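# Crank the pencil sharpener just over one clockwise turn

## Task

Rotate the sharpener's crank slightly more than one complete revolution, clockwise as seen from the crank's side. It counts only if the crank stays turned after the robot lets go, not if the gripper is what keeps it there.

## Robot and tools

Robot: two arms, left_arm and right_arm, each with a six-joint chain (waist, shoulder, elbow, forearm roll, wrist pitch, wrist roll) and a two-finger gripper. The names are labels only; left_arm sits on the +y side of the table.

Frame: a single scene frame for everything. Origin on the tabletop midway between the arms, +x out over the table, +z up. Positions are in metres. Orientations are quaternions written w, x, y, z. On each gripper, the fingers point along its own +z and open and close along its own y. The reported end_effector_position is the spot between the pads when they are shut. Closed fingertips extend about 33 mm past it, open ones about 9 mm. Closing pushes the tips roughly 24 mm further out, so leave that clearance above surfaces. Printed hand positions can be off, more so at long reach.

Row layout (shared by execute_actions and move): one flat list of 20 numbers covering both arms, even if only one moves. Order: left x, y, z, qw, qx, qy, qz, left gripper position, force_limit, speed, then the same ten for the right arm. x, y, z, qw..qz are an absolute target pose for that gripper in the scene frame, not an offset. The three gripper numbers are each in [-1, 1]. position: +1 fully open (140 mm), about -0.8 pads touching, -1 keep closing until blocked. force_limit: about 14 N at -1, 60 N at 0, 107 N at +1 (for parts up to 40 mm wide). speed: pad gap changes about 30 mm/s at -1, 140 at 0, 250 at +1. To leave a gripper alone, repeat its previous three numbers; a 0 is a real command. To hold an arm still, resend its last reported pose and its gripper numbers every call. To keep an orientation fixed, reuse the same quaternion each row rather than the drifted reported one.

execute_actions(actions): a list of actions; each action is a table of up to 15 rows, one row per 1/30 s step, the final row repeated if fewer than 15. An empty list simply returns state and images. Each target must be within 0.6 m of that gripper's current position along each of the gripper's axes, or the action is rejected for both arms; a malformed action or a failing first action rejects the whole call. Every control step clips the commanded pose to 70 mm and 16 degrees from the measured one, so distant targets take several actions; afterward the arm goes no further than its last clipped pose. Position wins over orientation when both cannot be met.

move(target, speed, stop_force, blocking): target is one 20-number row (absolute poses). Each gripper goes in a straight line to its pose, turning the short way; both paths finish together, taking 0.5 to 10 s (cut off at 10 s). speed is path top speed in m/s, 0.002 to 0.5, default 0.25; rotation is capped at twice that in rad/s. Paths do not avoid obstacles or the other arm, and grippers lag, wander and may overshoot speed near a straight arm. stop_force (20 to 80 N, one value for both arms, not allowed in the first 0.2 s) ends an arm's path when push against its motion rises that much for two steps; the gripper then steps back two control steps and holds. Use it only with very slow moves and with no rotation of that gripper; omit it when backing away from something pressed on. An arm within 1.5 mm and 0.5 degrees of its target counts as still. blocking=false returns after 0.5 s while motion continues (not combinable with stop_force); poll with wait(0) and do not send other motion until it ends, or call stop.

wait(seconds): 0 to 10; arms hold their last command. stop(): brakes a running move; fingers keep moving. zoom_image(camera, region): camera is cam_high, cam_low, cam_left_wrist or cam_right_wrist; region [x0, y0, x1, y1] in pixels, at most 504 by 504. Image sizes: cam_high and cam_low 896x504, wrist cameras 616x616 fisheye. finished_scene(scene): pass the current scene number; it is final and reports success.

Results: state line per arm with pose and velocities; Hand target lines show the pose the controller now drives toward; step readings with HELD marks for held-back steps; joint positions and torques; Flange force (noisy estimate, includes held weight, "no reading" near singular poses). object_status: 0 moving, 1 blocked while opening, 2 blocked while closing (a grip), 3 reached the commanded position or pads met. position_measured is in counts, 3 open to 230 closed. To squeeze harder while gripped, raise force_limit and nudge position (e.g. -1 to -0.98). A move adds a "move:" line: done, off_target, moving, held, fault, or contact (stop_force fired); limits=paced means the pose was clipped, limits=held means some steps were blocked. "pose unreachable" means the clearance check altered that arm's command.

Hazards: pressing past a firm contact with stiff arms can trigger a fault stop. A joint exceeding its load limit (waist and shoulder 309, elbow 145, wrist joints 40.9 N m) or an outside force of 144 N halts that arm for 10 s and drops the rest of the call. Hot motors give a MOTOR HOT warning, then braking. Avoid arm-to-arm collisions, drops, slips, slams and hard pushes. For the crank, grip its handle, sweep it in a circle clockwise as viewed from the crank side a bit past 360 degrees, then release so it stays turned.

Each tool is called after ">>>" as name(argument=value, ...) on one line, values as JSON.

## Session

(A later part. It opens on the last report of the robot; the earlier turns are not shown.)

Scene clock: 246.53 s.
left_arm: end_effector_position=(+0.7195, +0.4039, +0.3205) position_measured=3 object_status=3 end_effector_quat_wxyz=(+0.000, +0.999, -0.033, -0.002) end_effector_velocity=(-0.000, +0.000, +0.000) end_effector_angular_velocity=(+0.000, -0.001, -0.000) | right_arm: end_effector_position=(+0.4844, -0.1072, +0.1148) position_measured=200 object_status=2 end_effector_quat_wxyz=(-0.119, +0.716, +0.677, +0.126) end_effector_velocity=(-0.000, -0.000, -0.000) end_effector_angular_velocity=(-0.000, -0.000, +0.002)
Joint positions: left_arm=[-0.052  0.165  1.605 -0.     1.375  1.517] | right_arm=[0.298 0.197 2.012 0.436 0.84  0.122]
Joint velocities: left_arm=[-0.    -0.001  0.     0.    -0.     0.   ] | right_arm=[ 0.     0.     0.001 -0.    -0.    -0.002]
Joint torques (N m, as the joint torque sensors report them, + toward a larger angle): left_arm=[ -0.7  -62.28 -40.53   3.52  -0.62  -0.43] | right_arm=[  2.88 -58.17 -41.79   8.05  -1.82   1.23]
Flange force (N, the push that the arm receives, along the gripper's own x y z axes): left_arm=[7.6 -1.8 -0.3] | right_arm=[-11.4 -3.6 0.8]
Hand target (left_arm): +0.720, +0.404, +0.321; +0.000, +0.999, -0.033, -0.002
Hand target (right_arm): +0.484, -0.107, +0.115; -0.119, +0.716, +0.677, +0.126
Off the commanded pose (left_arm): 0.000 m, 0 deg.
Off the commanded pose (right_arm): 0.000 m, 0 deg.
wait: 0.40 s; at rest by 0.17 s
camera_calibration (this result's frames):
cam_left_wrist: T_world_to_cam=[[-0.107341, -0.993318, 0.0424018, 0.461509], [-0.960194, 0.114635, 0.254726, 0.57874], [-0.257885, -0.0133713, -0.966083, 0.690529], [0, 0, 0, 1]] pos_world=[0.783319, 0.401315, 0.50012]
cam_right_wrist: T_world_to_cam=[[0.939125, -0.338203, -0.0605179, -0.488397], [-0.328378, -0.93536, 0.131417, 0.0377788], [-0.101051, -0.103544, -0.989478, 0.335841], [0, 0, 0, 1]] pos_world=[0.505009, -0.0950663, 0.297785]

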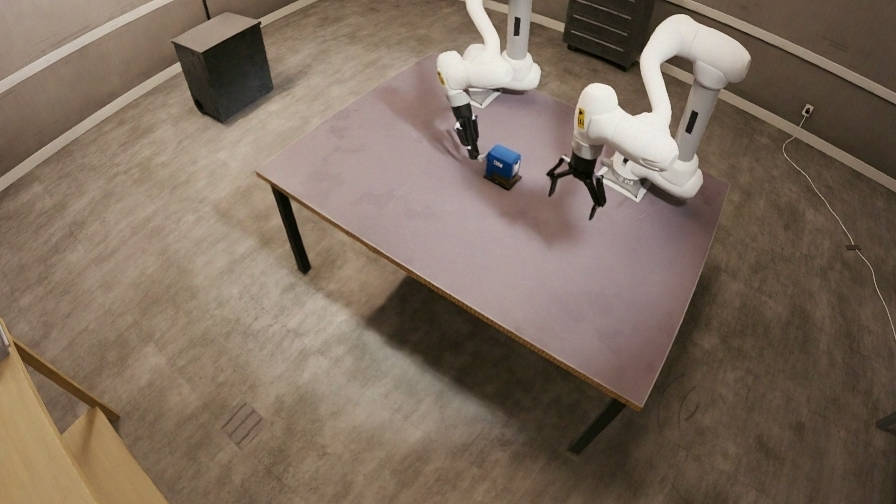

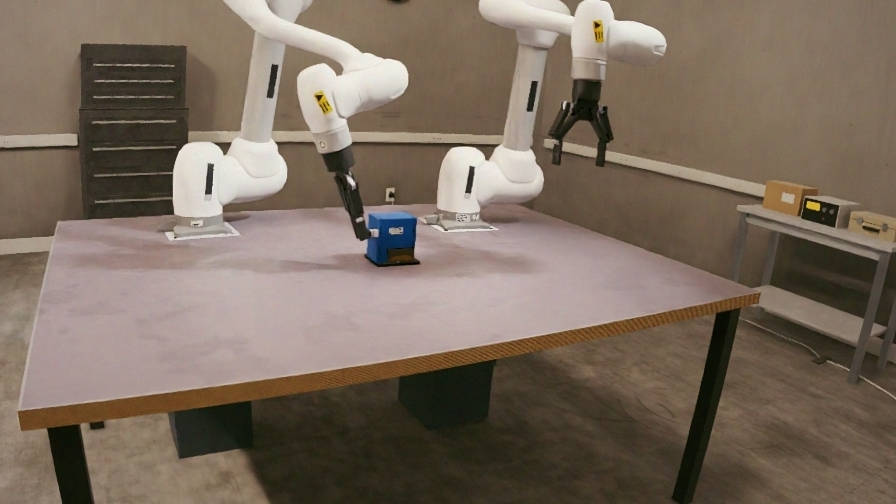

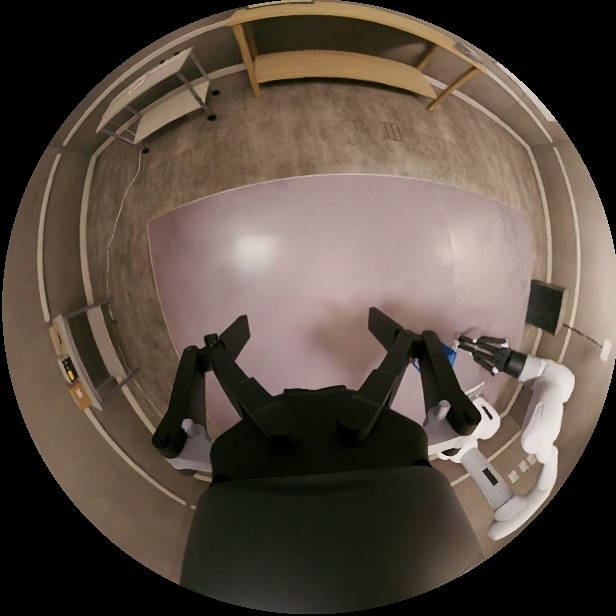

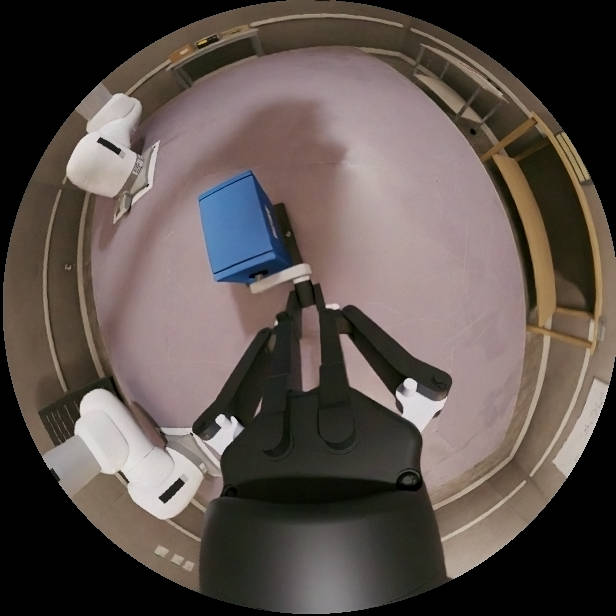

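>>> execute_actions(actions=[[
[0.7195,0.4039,0.3205,0.0,0.999,-0.033,-0.002,1,0,0, 0.48444,-0.10735,0.11412,-0.11931,0.71553,0.67665,0.12617,-1,-0.5,-1],
[0.7195,0.4039,0.3205,0.0,0.999,-0.033,-0.002,1,0,0, 0.48488,-0.10755,0.11221,-0.11931,0.71553,0.67665,0.12617,-1,-0.5,-1],
[0.7195,0.4039,0.3205,0.0,0.999,-0.033,-0.002,1,0,0, 0.48541,-0.10770,0.10925,-0.11931,0.71553,0.67665,0.12617,-1,-0.5,-1],
[0.7195,0.4039,0.3205,0.0,0.999,-0.033,-0.002,1,0,0, 0.48585,-0.10775,0.10549,-0.11931,0.71553,0.67665,0.12617,-1,-0.5,-1],
[0.7195,0.4039,0.3205,0.0,0.999,-0.033,-0.002,1,0,0, 0.48602,-0.10772,0.10112,-0.11931,0.71553,0.67665,0.12617,-1,-0.5,-1],
[0.7195,0.4039,0.3205,0.0,0.999,-0.033,-0.002,1,0,0, 0.48580,-0.10766,0.09642,-0.11931,0.71553,0.67665,0.12617,-1,-0.5,-1],
[0.7195,0.4039,0.3205,0.0,0.999,-0.033,-0.002,1,0,0, 0.48516,-0.10759,0.09163,-0.11931,0.71553,0.67665,0.12617,-1,-0.5,-1],
[0.7195,0.4039,0.3205,0.0,0.999,-0.033,-0.002,1,0,0, 0.48412,-0.10751,0.08703,-0.11931,0.71553,0.67665,0.12617,-1,-0.5,-1],
[0.7195,0.4039,0.3205,0.0,0.999,-0.033,-0.002,1,0,0, 0.48280,-0.10743,0.08287,-0.11931,0.71553,0.67665,0.12617,-1,-0.5,-1],
[0.7195,0.4039,0.3205,0.0,0.999,-0.033,-0.002,1,0,0, 0.48139,-0.10735,0.07935,-0.11931,0.71553,0.67665,0.12617,-1,-0.5,-1],
[0.7195,0.4039,0.3205,0.0,0.999,-0.033,-0.002,1,0,0, 0.48009,-0.10728,0.07664,-0.11931,0.71553,0.67665,0.12617,-1,-0.5,-1],
[0.7195,0.4039,0.3205,0.0,0.999,-0.033,-0.002,1,0,0, 0.47916,-0.10723,0.07491,-0.11931,0.71553,0.67665,0.12617,-1,-0.5,-1],
[0.7195,0.4039,0.3205,0.0,0.999,-0.033,-0.002,1,0,0, 0.47881,-0.10721,0.07430,-0.11931,0.71553,0.67665,0.12617,-1,-0.5,-1]
]])

>>> wait(seconds=0.4)

Scene clock: 263.20 s.
left_arm: end_effector_position=(+0.7195, +0.4039, +0.3205) position_measured=3 object_status=3 end_effector_quat_wxyz=(+0.000, +0.999, -0.033, -0.002) end_effector_velocity=(+0.001, +0.000, -0.001) end_effector_angular_velocity=(-0.000, -0.000, +0.002) | right_arm: end_effector_position=(+0.4788, -0.1073, +0.0744) position_measured=200 object_status=2 end_effector_quat_wxyz=(-0.119, +0.716, +0.677, +0.126) end_effector_velocity=(-0.001, +0.002, -0.004) end_effector_angular_velocity=(+0.005, -0.004, -0.003)
Joint positions: left_arm=[-0.052  0.165  1.605 -0.     1.375  1.517] | right_arm=[0.301 0.236 2.054 0.47  0.767 0.075]
Joint velocities: left_arm=[ 0.     0.001  0.    -0.    -0.001 -0.002] | right_arm=[ 0.002  0.002  0.009  0.012 -0.016 -0.009]
Joint torques (N m, as the joint torque sensors report them, + toward a larger angle): left_arm=[  0.85 -61.15 -41.4    3.62  -0.49  -0.44] | right_arm=[ -3.84 -61.82 -43.4    5.31  -5.06   0.86]
Flange force (N, the push that the arm receives, along the gripper's own x y z axes): left_arm=[4.9 0.6 1.4] | right_arm=[-2.4 -9.9 -2.3]
Hand target (left_arm): +0.720, +0.404, +0.321; +0.000, +0.999, -0.033, -0.002
Hand target (right_arm): +0.479, -0.107, +0.074; -0.119, +0.716, +0.677, +0.126
Off the commanded pose (left_arm): 0.000 m, 0 deg.
Off the commanded pose (right_arm): 0.000 m, 0 deg.
Step readings (end_effector_position):
0: left_arm (+0.7195, +0.4039, +0.3205) | right_arm (+0.4844, -0.1072, +0.1148)
1: left_arm (+0.7195, +0.4039, +0.3205) | right_arm (+0.4844, -0.1072, +0.1148)
2: left_arm (+0.7195, +0.4039, +0.3205) | right_arm (+0.4846, -0.1072, +0.1144)
4: left_arm (+0.7195, +0.4039, +0.3205) | right_arm (+0.4852, -0.1075, +0.1109)
8: left_arm (+0.7195, +0.4039, +0.3205) | right_arm (+0.4854, -0.1078, +0.0950)
15: end_effector_position above
camera_calibration (this result's frames):
cam_left_wrist: T_world_to_cam=[[-0.107341, -0.993318, 0.0424019, 0.461509], [-0.960194, 0.114635, 0.254726, 0.57874], [-0.257885, -0.0133715, -0.966083, 0.690529], [0, 0, 0, 1]] pos_world=[0.783319, 0.401315, 0.50012]
cam_right_wrist: T_world_to_cam=[[0.93913, -0.338152, -0.0607352, -0.485615], [-0.328285, -0.935365, 0.13161, 0.0410642], [-0.101314, -0.103661, -0.989439, 0.295404], [0, 0, 0, 1]] pos_world=[0.499465, -0.09518, 0.257386]

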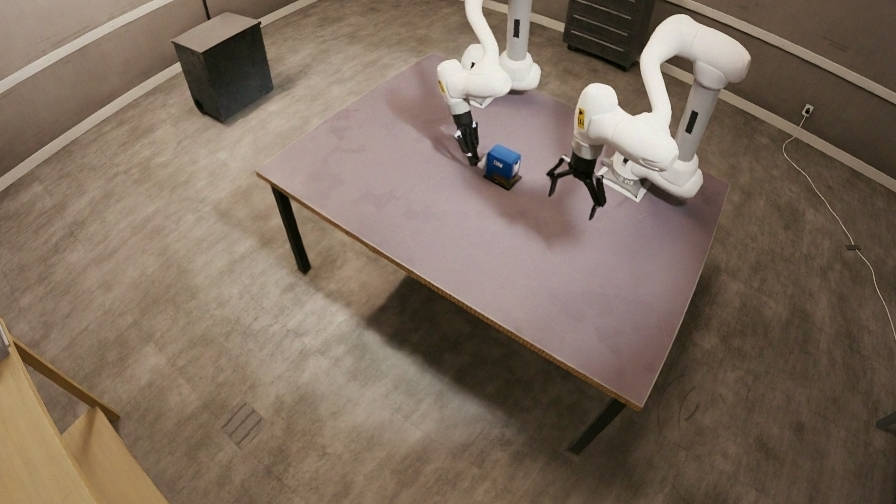

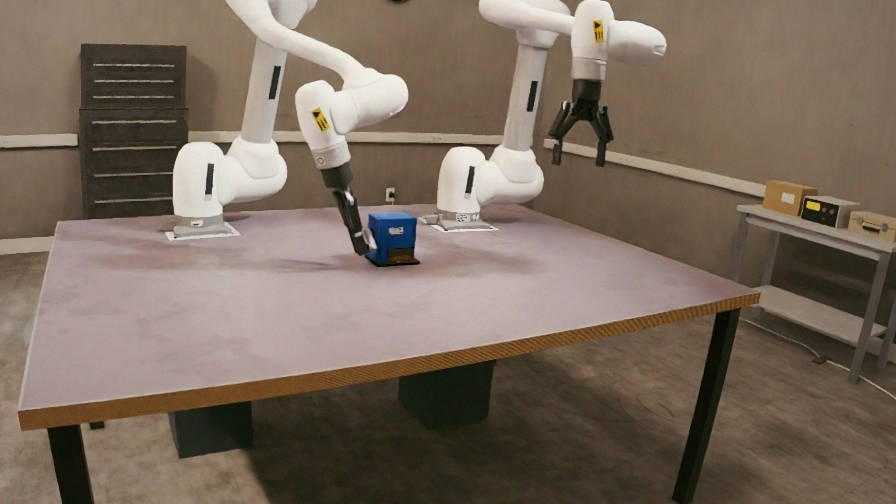

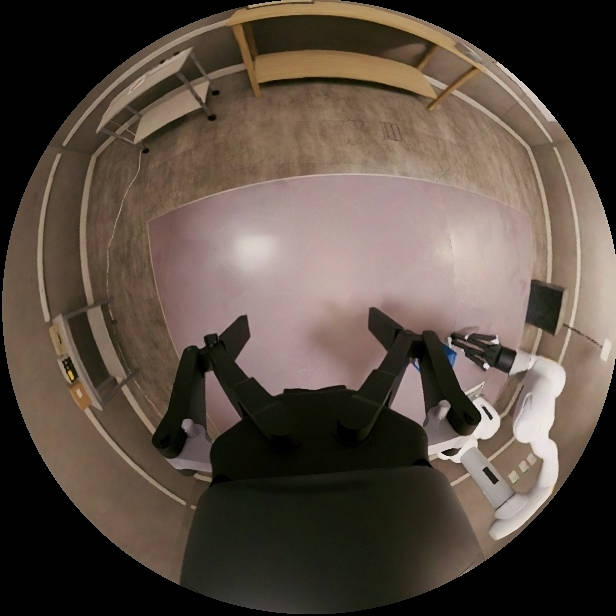

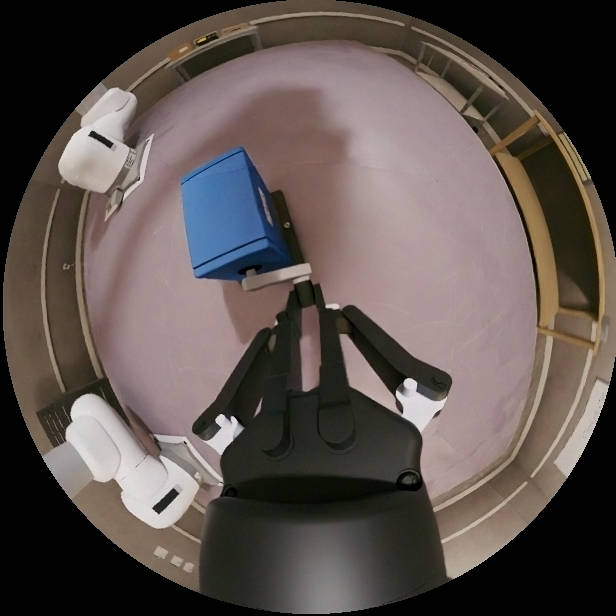

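Scene clock: 263.60 s.
left_arm: end_effector_position=(+0.7195, +0.4039, +0.3205) position_measured=3 object_status=3 end_effector_quat_wxyz=(+0.000, +0.999, -0.033, -0.002) end_effector_velocity=(-0.000, -0.000, +0.000) end_effector_angular_velocity=(-0.001, +0.000, -0.001) | right_arm: end_effector_position=(+0.4788, -0.1072, +0.0743) position_measured=200 object_status=2 end_effector_quat_wxyz=(-0.119, +0.716, +0.677, +0.126) end_effector_velocity=(+0.000, -0.000, +0.000) end_effector_angular_velocity=(-0.001, +0.000, -0.000)
Joint positions: left_arm=[-0.052  0.165  1.605 -0.     1.375  1.517] | right_arm=[0.301 0.236 2.055 0.471 0.766 0.075]
Joint velocities: left_arm=[-0.    -0.001  0.    -0.001  0.001  0.001] | right_arm=[ 0.     0.    -0.    -0.001  0.     0.001]
Joint torques (N m, as the joint torque sensors report them, + toward a larger angle): left_arm=[  0.4  -62.35 -41.08   3.71  -0.58  -0.34] | right_arm=[ -3.96 -54.79 -42.4    5.07  -6.12   1.37]
Flange force (N, the push that the arm receives, along the gripper's own x y z axes): left_arm=[6.5 0.0 0.6] | right_arm=[-4.5 -16.8 -7.9]
Hand target (left_arm): +0.720, +0.404, +0.321; +0.000, +0.999, -0.033, -0.002
Hand target (right_arm): +0.479, -0.107, +0.074; -0.119, +0.716, +0.677, +0.126
Off the commanded pose (left_arm): 0.000 m, 0 deg.
Off the commanded pose (right_arm): 0.000 m, 0 deg.
wait: 0.40 s; at rest by 0.17 s
camera_calibration (this result's frames):
cam_left_wrist: T_world_to_cam=[[-0.107341, -0.993318, 0.0424017, 0.461509], [-0.960194, 0.114635, 0.254726, 0.57874], [-0.257885, -0.0133714, -0.966083, 0.690529], [0, 0, 0, 1]] pos_world=[0.783319, 0.401315, 0.50012]
cam_right_wrist: T_world_to_cam=[[0.939136, -0.338173, -0.0605228, -0.485661], [-0.328351, -0.935373, 0.13139, 0.0412128], [-0.101044, -0.103521, -0.989481, 0.29517], [0, 0, 0, 1]] pos_world=[0.499459, -0.0951319, 0.257257]

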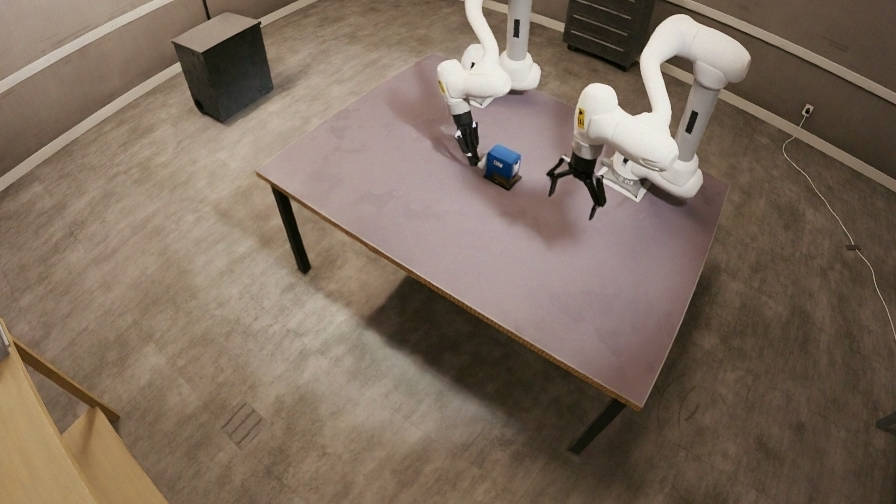

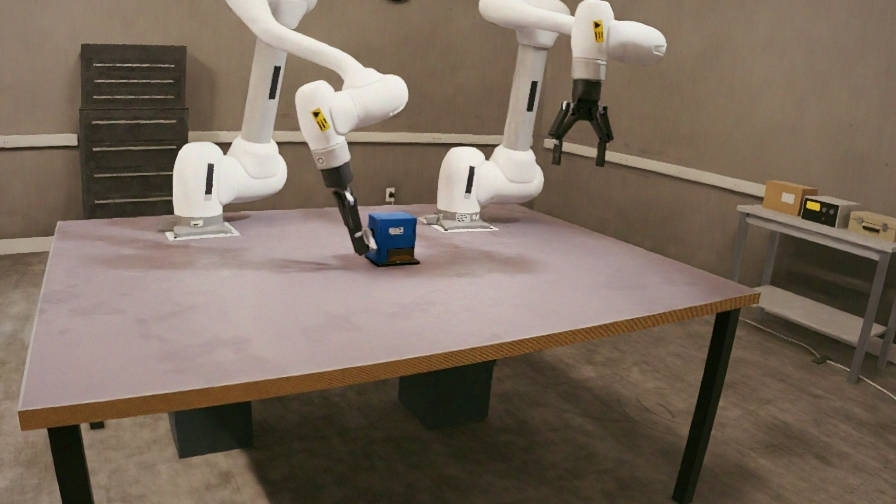

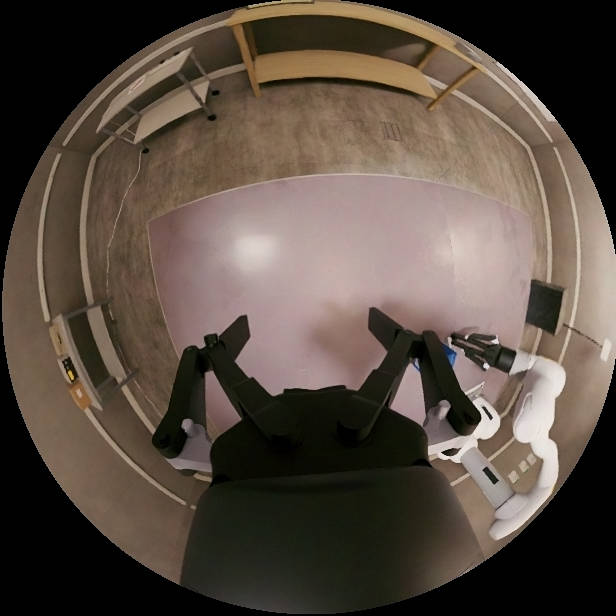

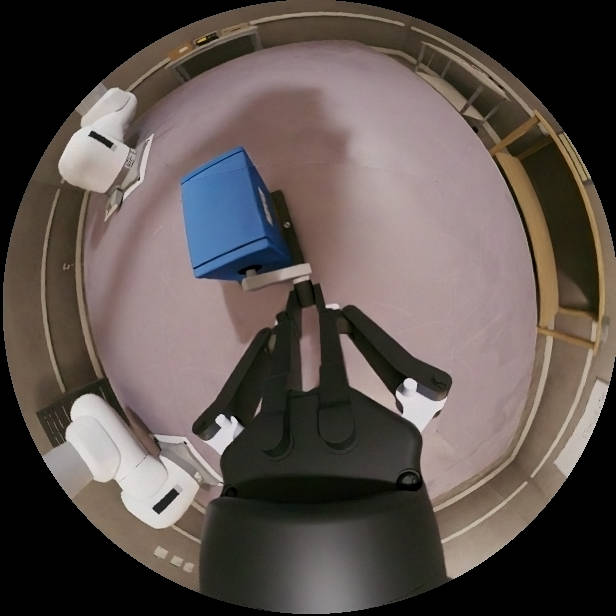

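>>> zoom_image(camera="cam_low", region=[335, 195, 415, 275])

>>> zoom_image(camera="cam_right_wrist", region=[230, 230, 350, 340])

Region (335, 195, 415, 275) of cam_low's 896x504 image, scaled by 6.300, with more detail than that image has.

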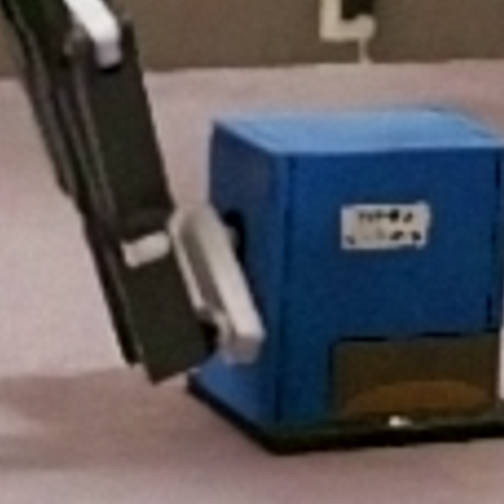

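Region (230, 230, 350, 340) of cam_right_wrist's 616x616 image, scaled by 4.200, with more detail than that image has; it fills the top 462 rows of this view, and the rest is white.

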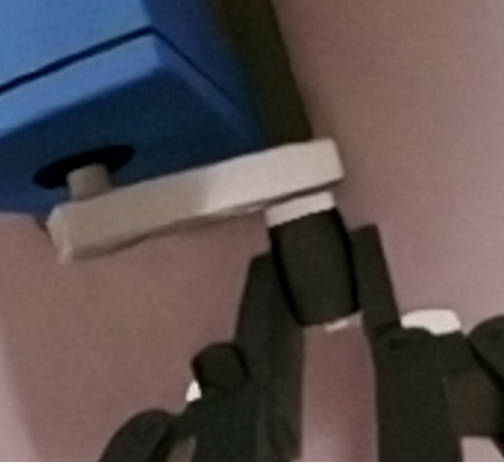

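>>> execute_actions(actions=[[
[0.7195,0.4039,0.3205,0.0,0.999,-0.033,-0.002,1,0,0, 0.47832,-0.10735,0.07385,-0.11931,0.71553,0.67665,0.12617,-1,-0.5,-1],
[0.7195,0.4039,0.3205,0.0,0.999,-0.033,-0.002,1,0,0, 0.47750,-0.10745,0.07293,-0.11931,0.71553,0.67665,0.12617,-1,-0.5,-1],
[0.7195,0.4039,0.3205,0.0,0.999,-0.033,-0.002,1,0,0, 0.47633,-0.10744,0.07154,-0.11931,0.71553,0.67665,0.12617,-1,-0.5,-1],
[0.7195,0.4039,0.3205,0.0,0.999,-0.033,-0.002,1,0,0, 0.47482,-0.10738,0.06966,-0.11931,0.71553,0.67665,0.12617,-1,-0.5,-1],
[0.7195,0.4039,0.3205,0.0,0.999,-0.033,-0.002,1,0,0, 0.47292,-0.10729,0.06733,-0.11931,0.71553,0.67665,0.12617,-1,-0.5,-1],
[0.7195,0.4039,0.3205,0.0,0.999,-0.033,-0.002,1,0,0, 0.47050,-0.10720,0.06472,-0.11931,0.71553,0.67665,0.12617,-1,-0.5,-1],
[0.7195,0.4039,0.3205,0.0,0.999,-0.033,-0.002,1,0,0, 0.46792,-0.10710,0.06228,-0.11931,0.71553,0.67665,0.12617,-1,-0.5,-1],
[0.7195,0.4039,0.3205,0.0,0.999,-0.033,-0.002,1,0,0, 0.46517,-0.10700,0.06001,-0.11931,0.71553,0.67665,0.12617,-1,-0.5,-1],
[0.7195,0.4039,0.3205,0.0,0.999,-0.033,-0.002,1,0,0, 0.46228,-0.10689,0.05793,-0.11931,0.71553,0.67665,0.12617,-1,-0.5,-1],
[0.7195,0.4039,0.3205,0.0,0.999,-0.033,-0.002,1,0,0, 0.45926,-0.10678,0.05605,-0.11931,0.71553,0.67665,0.12617,-1,-0.5,-1],
[0.7195,0.4039,0.3205,0.0,0.999,-0.033,-0.002,1,0,0, 0.45611,-0.10667,0.05438,-0.11931,0.71553,0.67665,0.12617,-1,-0.5,-1],
[0.7195,0.4039,0.3205,0.0,0.999,-0.033,-0.002,1,0,0, 0.45286,-0.10655,0.05293,-0.11931,0.71553,0.67665,0.12617,-1,-0.5,-1],
[0.7195,0.4039,0.3205,0.0,0.999,-0.033,-0.002,1,0,0, 0.44953,-0.10643,0.05169,-0.11931,0.71553,0.67665,0.12617,-1,-0.5,-1],
[0.7195,0.4039,0.3205,0.0,0.999,-0.033,-0.002,1,0,0, 0.44611,-0.10631,0.05069,-0.11931,0.71553,0.67665,0.12617,-1,-0.5,-1],
[0.7195,0.4039,0.3205,0.0,0.999,-0.033,-0.002,1,0,0, 0.44264,-0.10619,0.04991,-0.11931,0.71553,0.67665,0.12617,-1,-0.5,-1]
],[
[0.7195,0.4039,0.3205,0.0,0.999,-0.033,-0.002,1,0,0, 0.43912,-0.10608,0.04937,-0.11931,0.71553,0.67665,0.12617,-1,-0.5,-1],
[0.7195,0.4039,0.3205,0.0,0.999,-0.033,-0.002,1,0,0, 0.43558,-0.10595,0.04907,-0.11931,0.71553,0.67665,0.12617,-1,-0.5,-1],
[0.7195,0.4039,0.3205,0.0,0.999,-0.033,-0.002,1,0,0, 0.43202,-0.10583,0.04901,-0.11931,0.71553,0.67665,0.12617,-1,-0.5,-1],
[0.7195,0.4039,0.3205,0.0,0.999,-0.033,-0.002,1,0,0, 0.42846,-0.10573,0.04918,-0.11931,0.71553,0.67665,0.12617,-1,-0.5,-1],
[0.7195,0.4039,0.3205,0.0,0.999,-0.033,-0.002,1,0,0, 0.42493,-0.10561,0.04959,-0.11931,0.71553,0.67665,0.12617,-1,-0.5,-1],
[0.7195,0.4039,0.3205,0.0,0.999,-0.033,-0.002,1,0,0, 0.42143,-0.10549,0.05025,-0.11931,0.71553,0.67665,0.12617,-1,-0.5,-1],
[0.7195,0.4039,0.3205,0.0,0.999,-0.033,-0.002,1,0,0, 0.41798,-0.10539,0.05113,-0.11931,0.71553,0.67665,0.12617,-1,-0.5,-1],
[0.7195,0.4039,0.3205,0.0,0.999,-0.033,-0.002,1,0,0, 0.41460,-0.10528,0.05224,-0.11931,0.71553,0.67665,0.12617,-1,-0.5,-1],
[0.7195,0.4039,0.3205,0.0,0.999,-0.033,-0.002,1,0,0, 0.41182,-0.10520,0.05336,-0.11931,0.71553,0.67665,0.12617,-1,-0.5,-1],
[0.7195,0.4039,0.3205,0.0,0.999,-0.033,-0.002,1,0,0, 0.40963,-0.10514,0.05436,-0.11931,0.71553,0.67665,0.12617,-1,-0.5,-1],
[0.7195,0.4039,0.3205,0.0,0.999,-0.033,-0.002,1,0,0, 0.40802,-0.10508,0.05518,-0.11931,0.71553,0.67665,0.12617,-1,-0.5,-1],
[0.7195,0.4039,0.3205,0.0,0.999,-0.033,-0.002,1,0,0, 0.40697,-0.10505,0.05576,-0.11931,0.71553,0.67665,0.12617,-1,-0.5,-1],
[0.7195,0.4039,0.3205,0.0,0.999,-0.033,-0.002,1,0,0, 0.40644,-0.10504,0.05605,-0.11931,0.71553,0.67665,0.12617,-1,-0.5,-1]
]])

>>> wait(seconds=0.4)

Scene clock: 302.40 s.
left_arm: end_effector_position=(+0.7195, +0.4039, +0.3205) position_measured=3 object_status=3 end_effector_quat_wxyz=(+0.000, +0.999, -0.033, -0.002) end_effector_velocity=(+0.000, -0.000, +0.000) end_effector_angular_velocity=(+0.001, -0.001, -0.001) | right_arm: end_effector_position=(+0.4066, -0.1051, +0.0560) position_measured=200 object_status=2 end_effector_quat_wxyz=(-0.119, +0.716, +0.677, +0.126) end_effector_velocity=(-0.004, -0.000, +0.002) end_effector_angular_velocity=(-0.001, +0.002, -0.001)
Joint positions: left_arm=[-0.052  0.165  1.605 -0.     1.375  1.517] | right_arm=[0.354 0.17  2.185 0.503 0.69  0.081]
Joint velocities: left_arm=[-0.    -0.    -0.     0.001 -0.     0.001] | right_arm=[ 0.003 -0.008  0.004 -0.004  0.003  0.008]
Joint torques (N m, as the joint torque sensors report them, + toward a larger angle): left_arm=[ -1.42 -61.93 -40.76   3.52  -0.61  -0.33] | right_arm=[ -0.1  -48.43 -33.93   6.2    0.77   0.79]
Flange force (N, the push that the arm receives, along the gripper's own x y z axes): left_arm=[6.8 -2.8 0.0] | right_arm=[-5.1 4.6 6.1]
Flange force at the end of the 1st action (N, along the gripper's axes at the end of the call): left_arm=[4.0 0.2 1.4] | right_arm=[-4.6 -0.1 -0.6]
Hand target (left_arm): +0.720, +0.404, +0.321; +0.000, +0.999, -0.033, -0.002
Hand target (right_arm): +0.406, -0.105, +0.056; -0.119, +0.716, +0.677, +0.126
Off the commanded pose (left_arm): 0.000 m, 0 deg.
Off the commanded pose (right_arm): 0.000 m, 0 deg.
Step readings (end_effector_position; steps 1 to 15: 1st action; 16 to 30: 2nd action):
0: left_arm (+0.7195, +0.4039, +0.3205) | right_arm (+0.4788, -0.1072, +0.0743)
1: left_arm (+0.7195, +0.4039, +0.3205) | right_arm (+0.4788, -0.1072, +0.0743)
2: left_arm (+0.7195, +0.4039, +0.3205) | right_arm (+0.4785, -0.1073, +0.0739)
4: left_arm (+0.7195, +0.4039, +0.3205) | right_arm (+0.4770, -0.1074, +0.0722)
8: left_arm (+0.7195, +0.4039, +0.3205) | right_arm (+0.4696, -0.1072, +0.0639)
15: left_arm (+0.7195, +0.4039, +0.3205) | right_arm (+0.4484, -0.1065, +0.0514)
16: left_arm (+0.7195, +0.4039, +0.3205) | right_arm (+0.4449, -0.1064, +0.0504)
17: left_arm (+0.7195, +0.4039, +0.3205) | right_arm (+0.4415, -0.1063, +0.0497)
19: left_arm (+0.7195, +0.4039, +0.3205) | right_arm (+0.4344, -0.1060, +0.0490)
23: left_arm (+0.7195, +0.4039, +0.3205) | right_arm (+0.4205, -0.1055, +0.0505)
30: end_effector_position above
camera_calibration (this result's frames):
cam_left_wrist: T_world_to_cam=[[-0.107341, -0.993318, 0.0424018, 0.461509], [-0.960194, 0.114635, 0.254726, 0.57874], [-0.257885, -0.0133714, -0.966083, 0.690529], [0, 0, 0, 1]] pos_world=[0.783319, 0.401315, 0.50012]
cam_right_wrist: T_world_to_cam=[[0.939099, -0.338302, -0.0603659, -0.418258], [-0.328517, -0.935344, 0.131181, 0.0219886], [-0.100842, -0.103361, -0.989519, 0.269897], [0, 0, 0, 1]] pos_world=[0.427226, -0.0930338, 0.238935]

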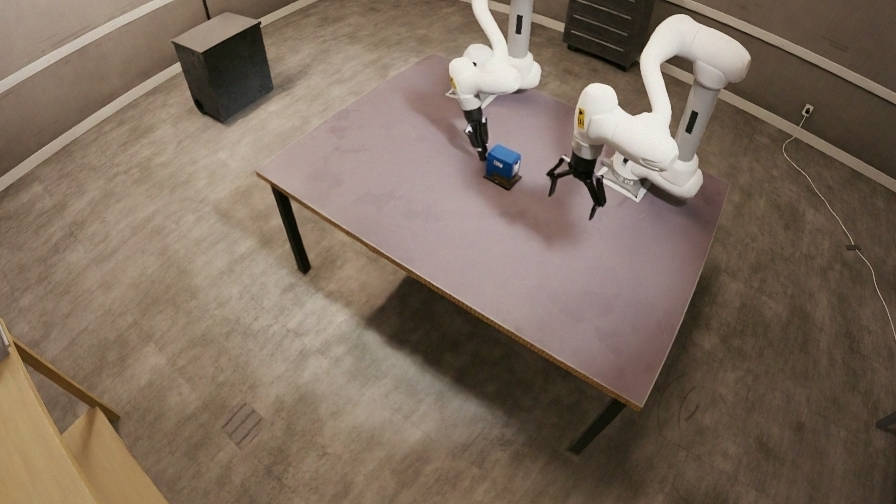

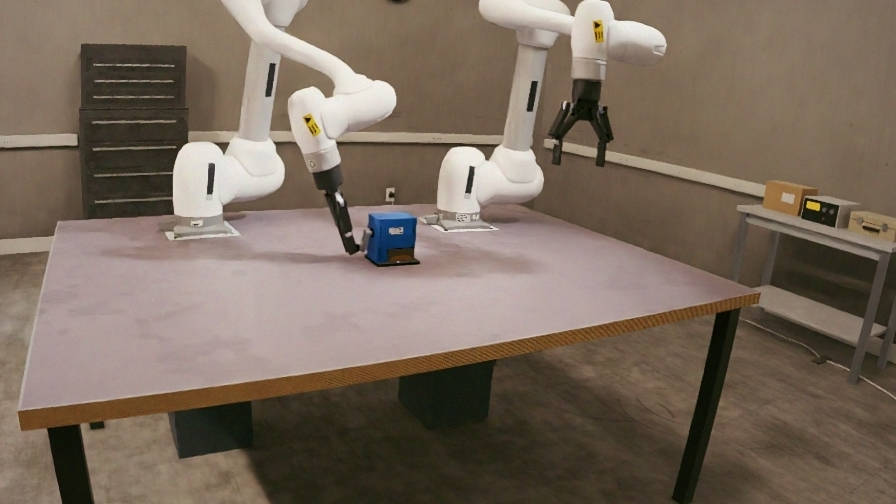

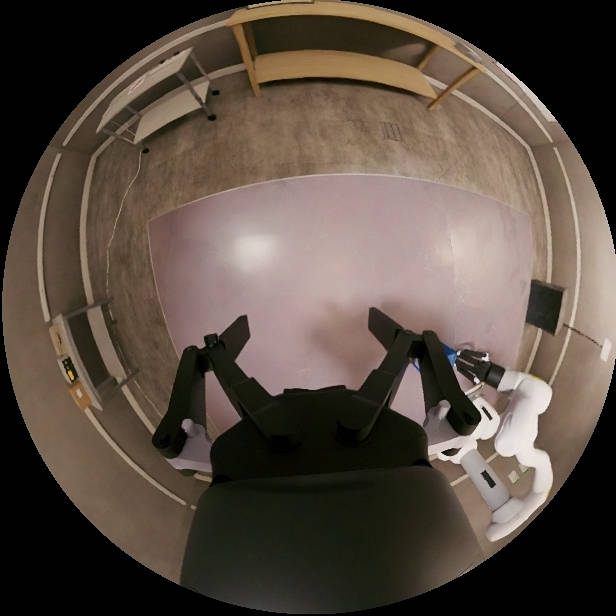

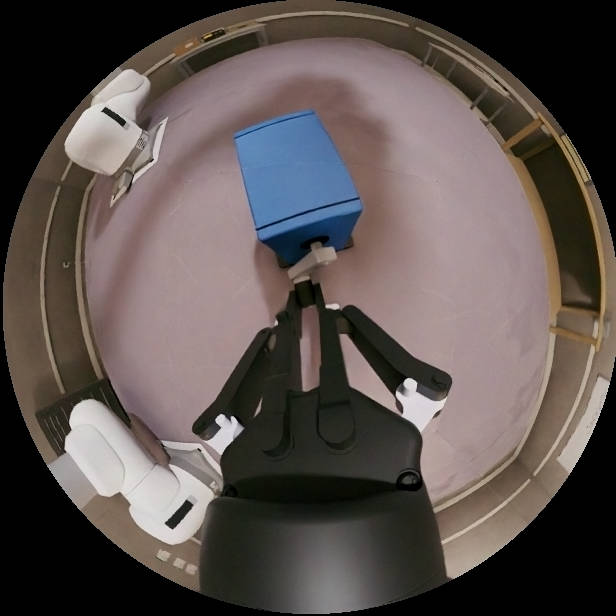

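Scene clock: 302.80 s.
left_arm: end_effector_position=(+0.7195, +0.4039, +0.3205) position_measured=3 object_status=3 end_effector_quat_wxyz=(+0.000, +0.999, -0.033, -0.002) end_effector_velocity=(+0.000, +0.000, +0.001) end_effector_angular_velocity=(-0.000, -0.001, -0.001) | right_arm: end_effector_position=(+0.4064, -0.1051, +0.0560) position_measured=200 object_status=2 end_effector_quat_wxyz=(-0.119, +0.716, +0.677, +0.126) end_effector_velocity=(+0.000, -0.000, +0.000) end_effector_angular_velocity=(-0.000, -0.000, +0.001)
Joint positions: left_arm=[-0.052  0.165  1.605 -0.     1.375  1.517] | right_arm=[0.354 0.17  2.185 0.503 0.691 0.081]
Joint velocities: left_arm=[ 0.    -0.001 -0.    -0.    -0.     0.001] | right_arm=[-0.     0.    -0.001 -0.001  0.001 -0.   ]
Joint torques (N m, as the joint torque sensors report them, + toward a larger angle): left_arm=[  0.03 -62.34 -40.83   3.74  -0.64  -0.41] | right_arm=[  1.79 -53.94 -33.54   5.8    0.59   1.01]
Flange force (N, the push that the arm receives, along the gripper's own x y z axes): left_arm=[7.3 -0.6 0.2] | right_arm=[-5.6 5.1 7.0]
Hand target (left_arm): +0.720, +0.404, +0.321; +0.000, +0.999, -0.033, -0.002
Hand target (right_arm): +0.406, -0.105, +0.056; -0.119, +0.716, +0.677, +0.126
Off the commanded pose (left_arm): 0.000 m, 0 deg.
Off the commanded pose (right_arm): 0.000 m, 0 deg.
wait: 0.40 s; at rest by 0.17 s
camera_calibration (this result's frames):
cam_left_wrist: T_world_to_cam=[[-0.107341, -0.993318, 0.0424017, 0.461509], [-0.960194, 0.114635, 0.254726, 0.57874], [-0.257885, -0.0133713, -0.966083, 0.690529], [0, 0, 0, 1]] pos_world=[0.783319, 0.401315, 0.50012]
cam_right_wrist: T_world_to_cam=[[0.939111, -0.338246, -0.0604992, -0.418094], [-0.328436, -0.935356, 0.131295, 0.0218769], [-0.100999, -0.103431, -0.989495, 0.269998], [0, 0, 0, 1]] pos_world=[0.427091, -0.0930297, 0.238996]

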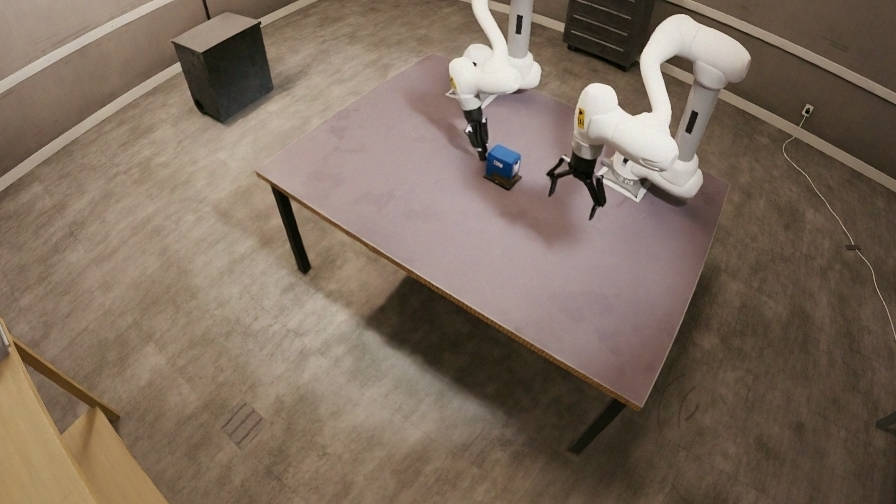

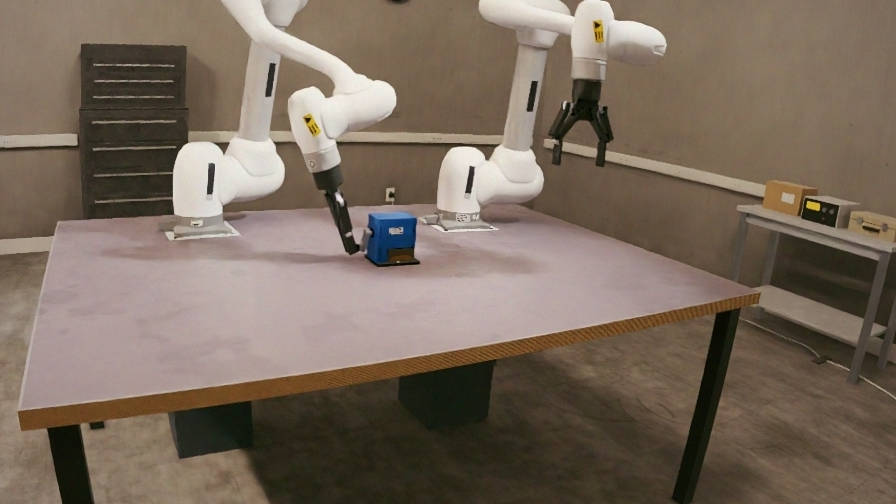

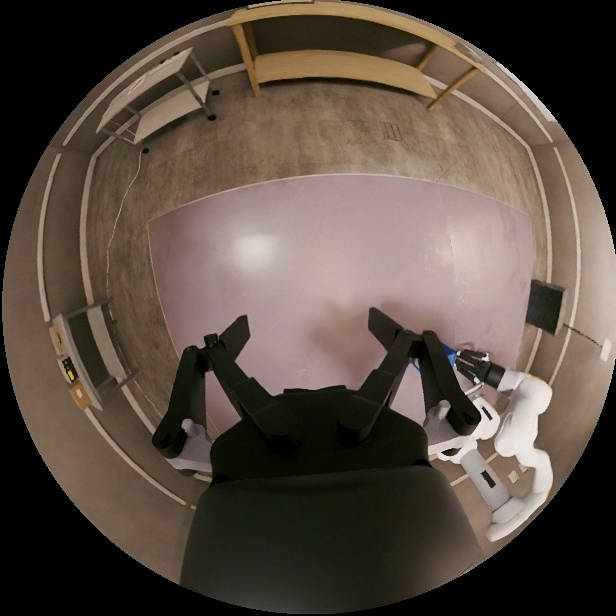

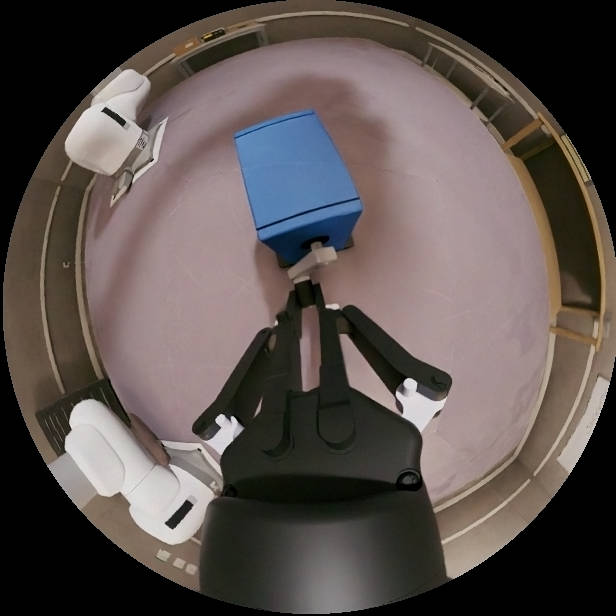

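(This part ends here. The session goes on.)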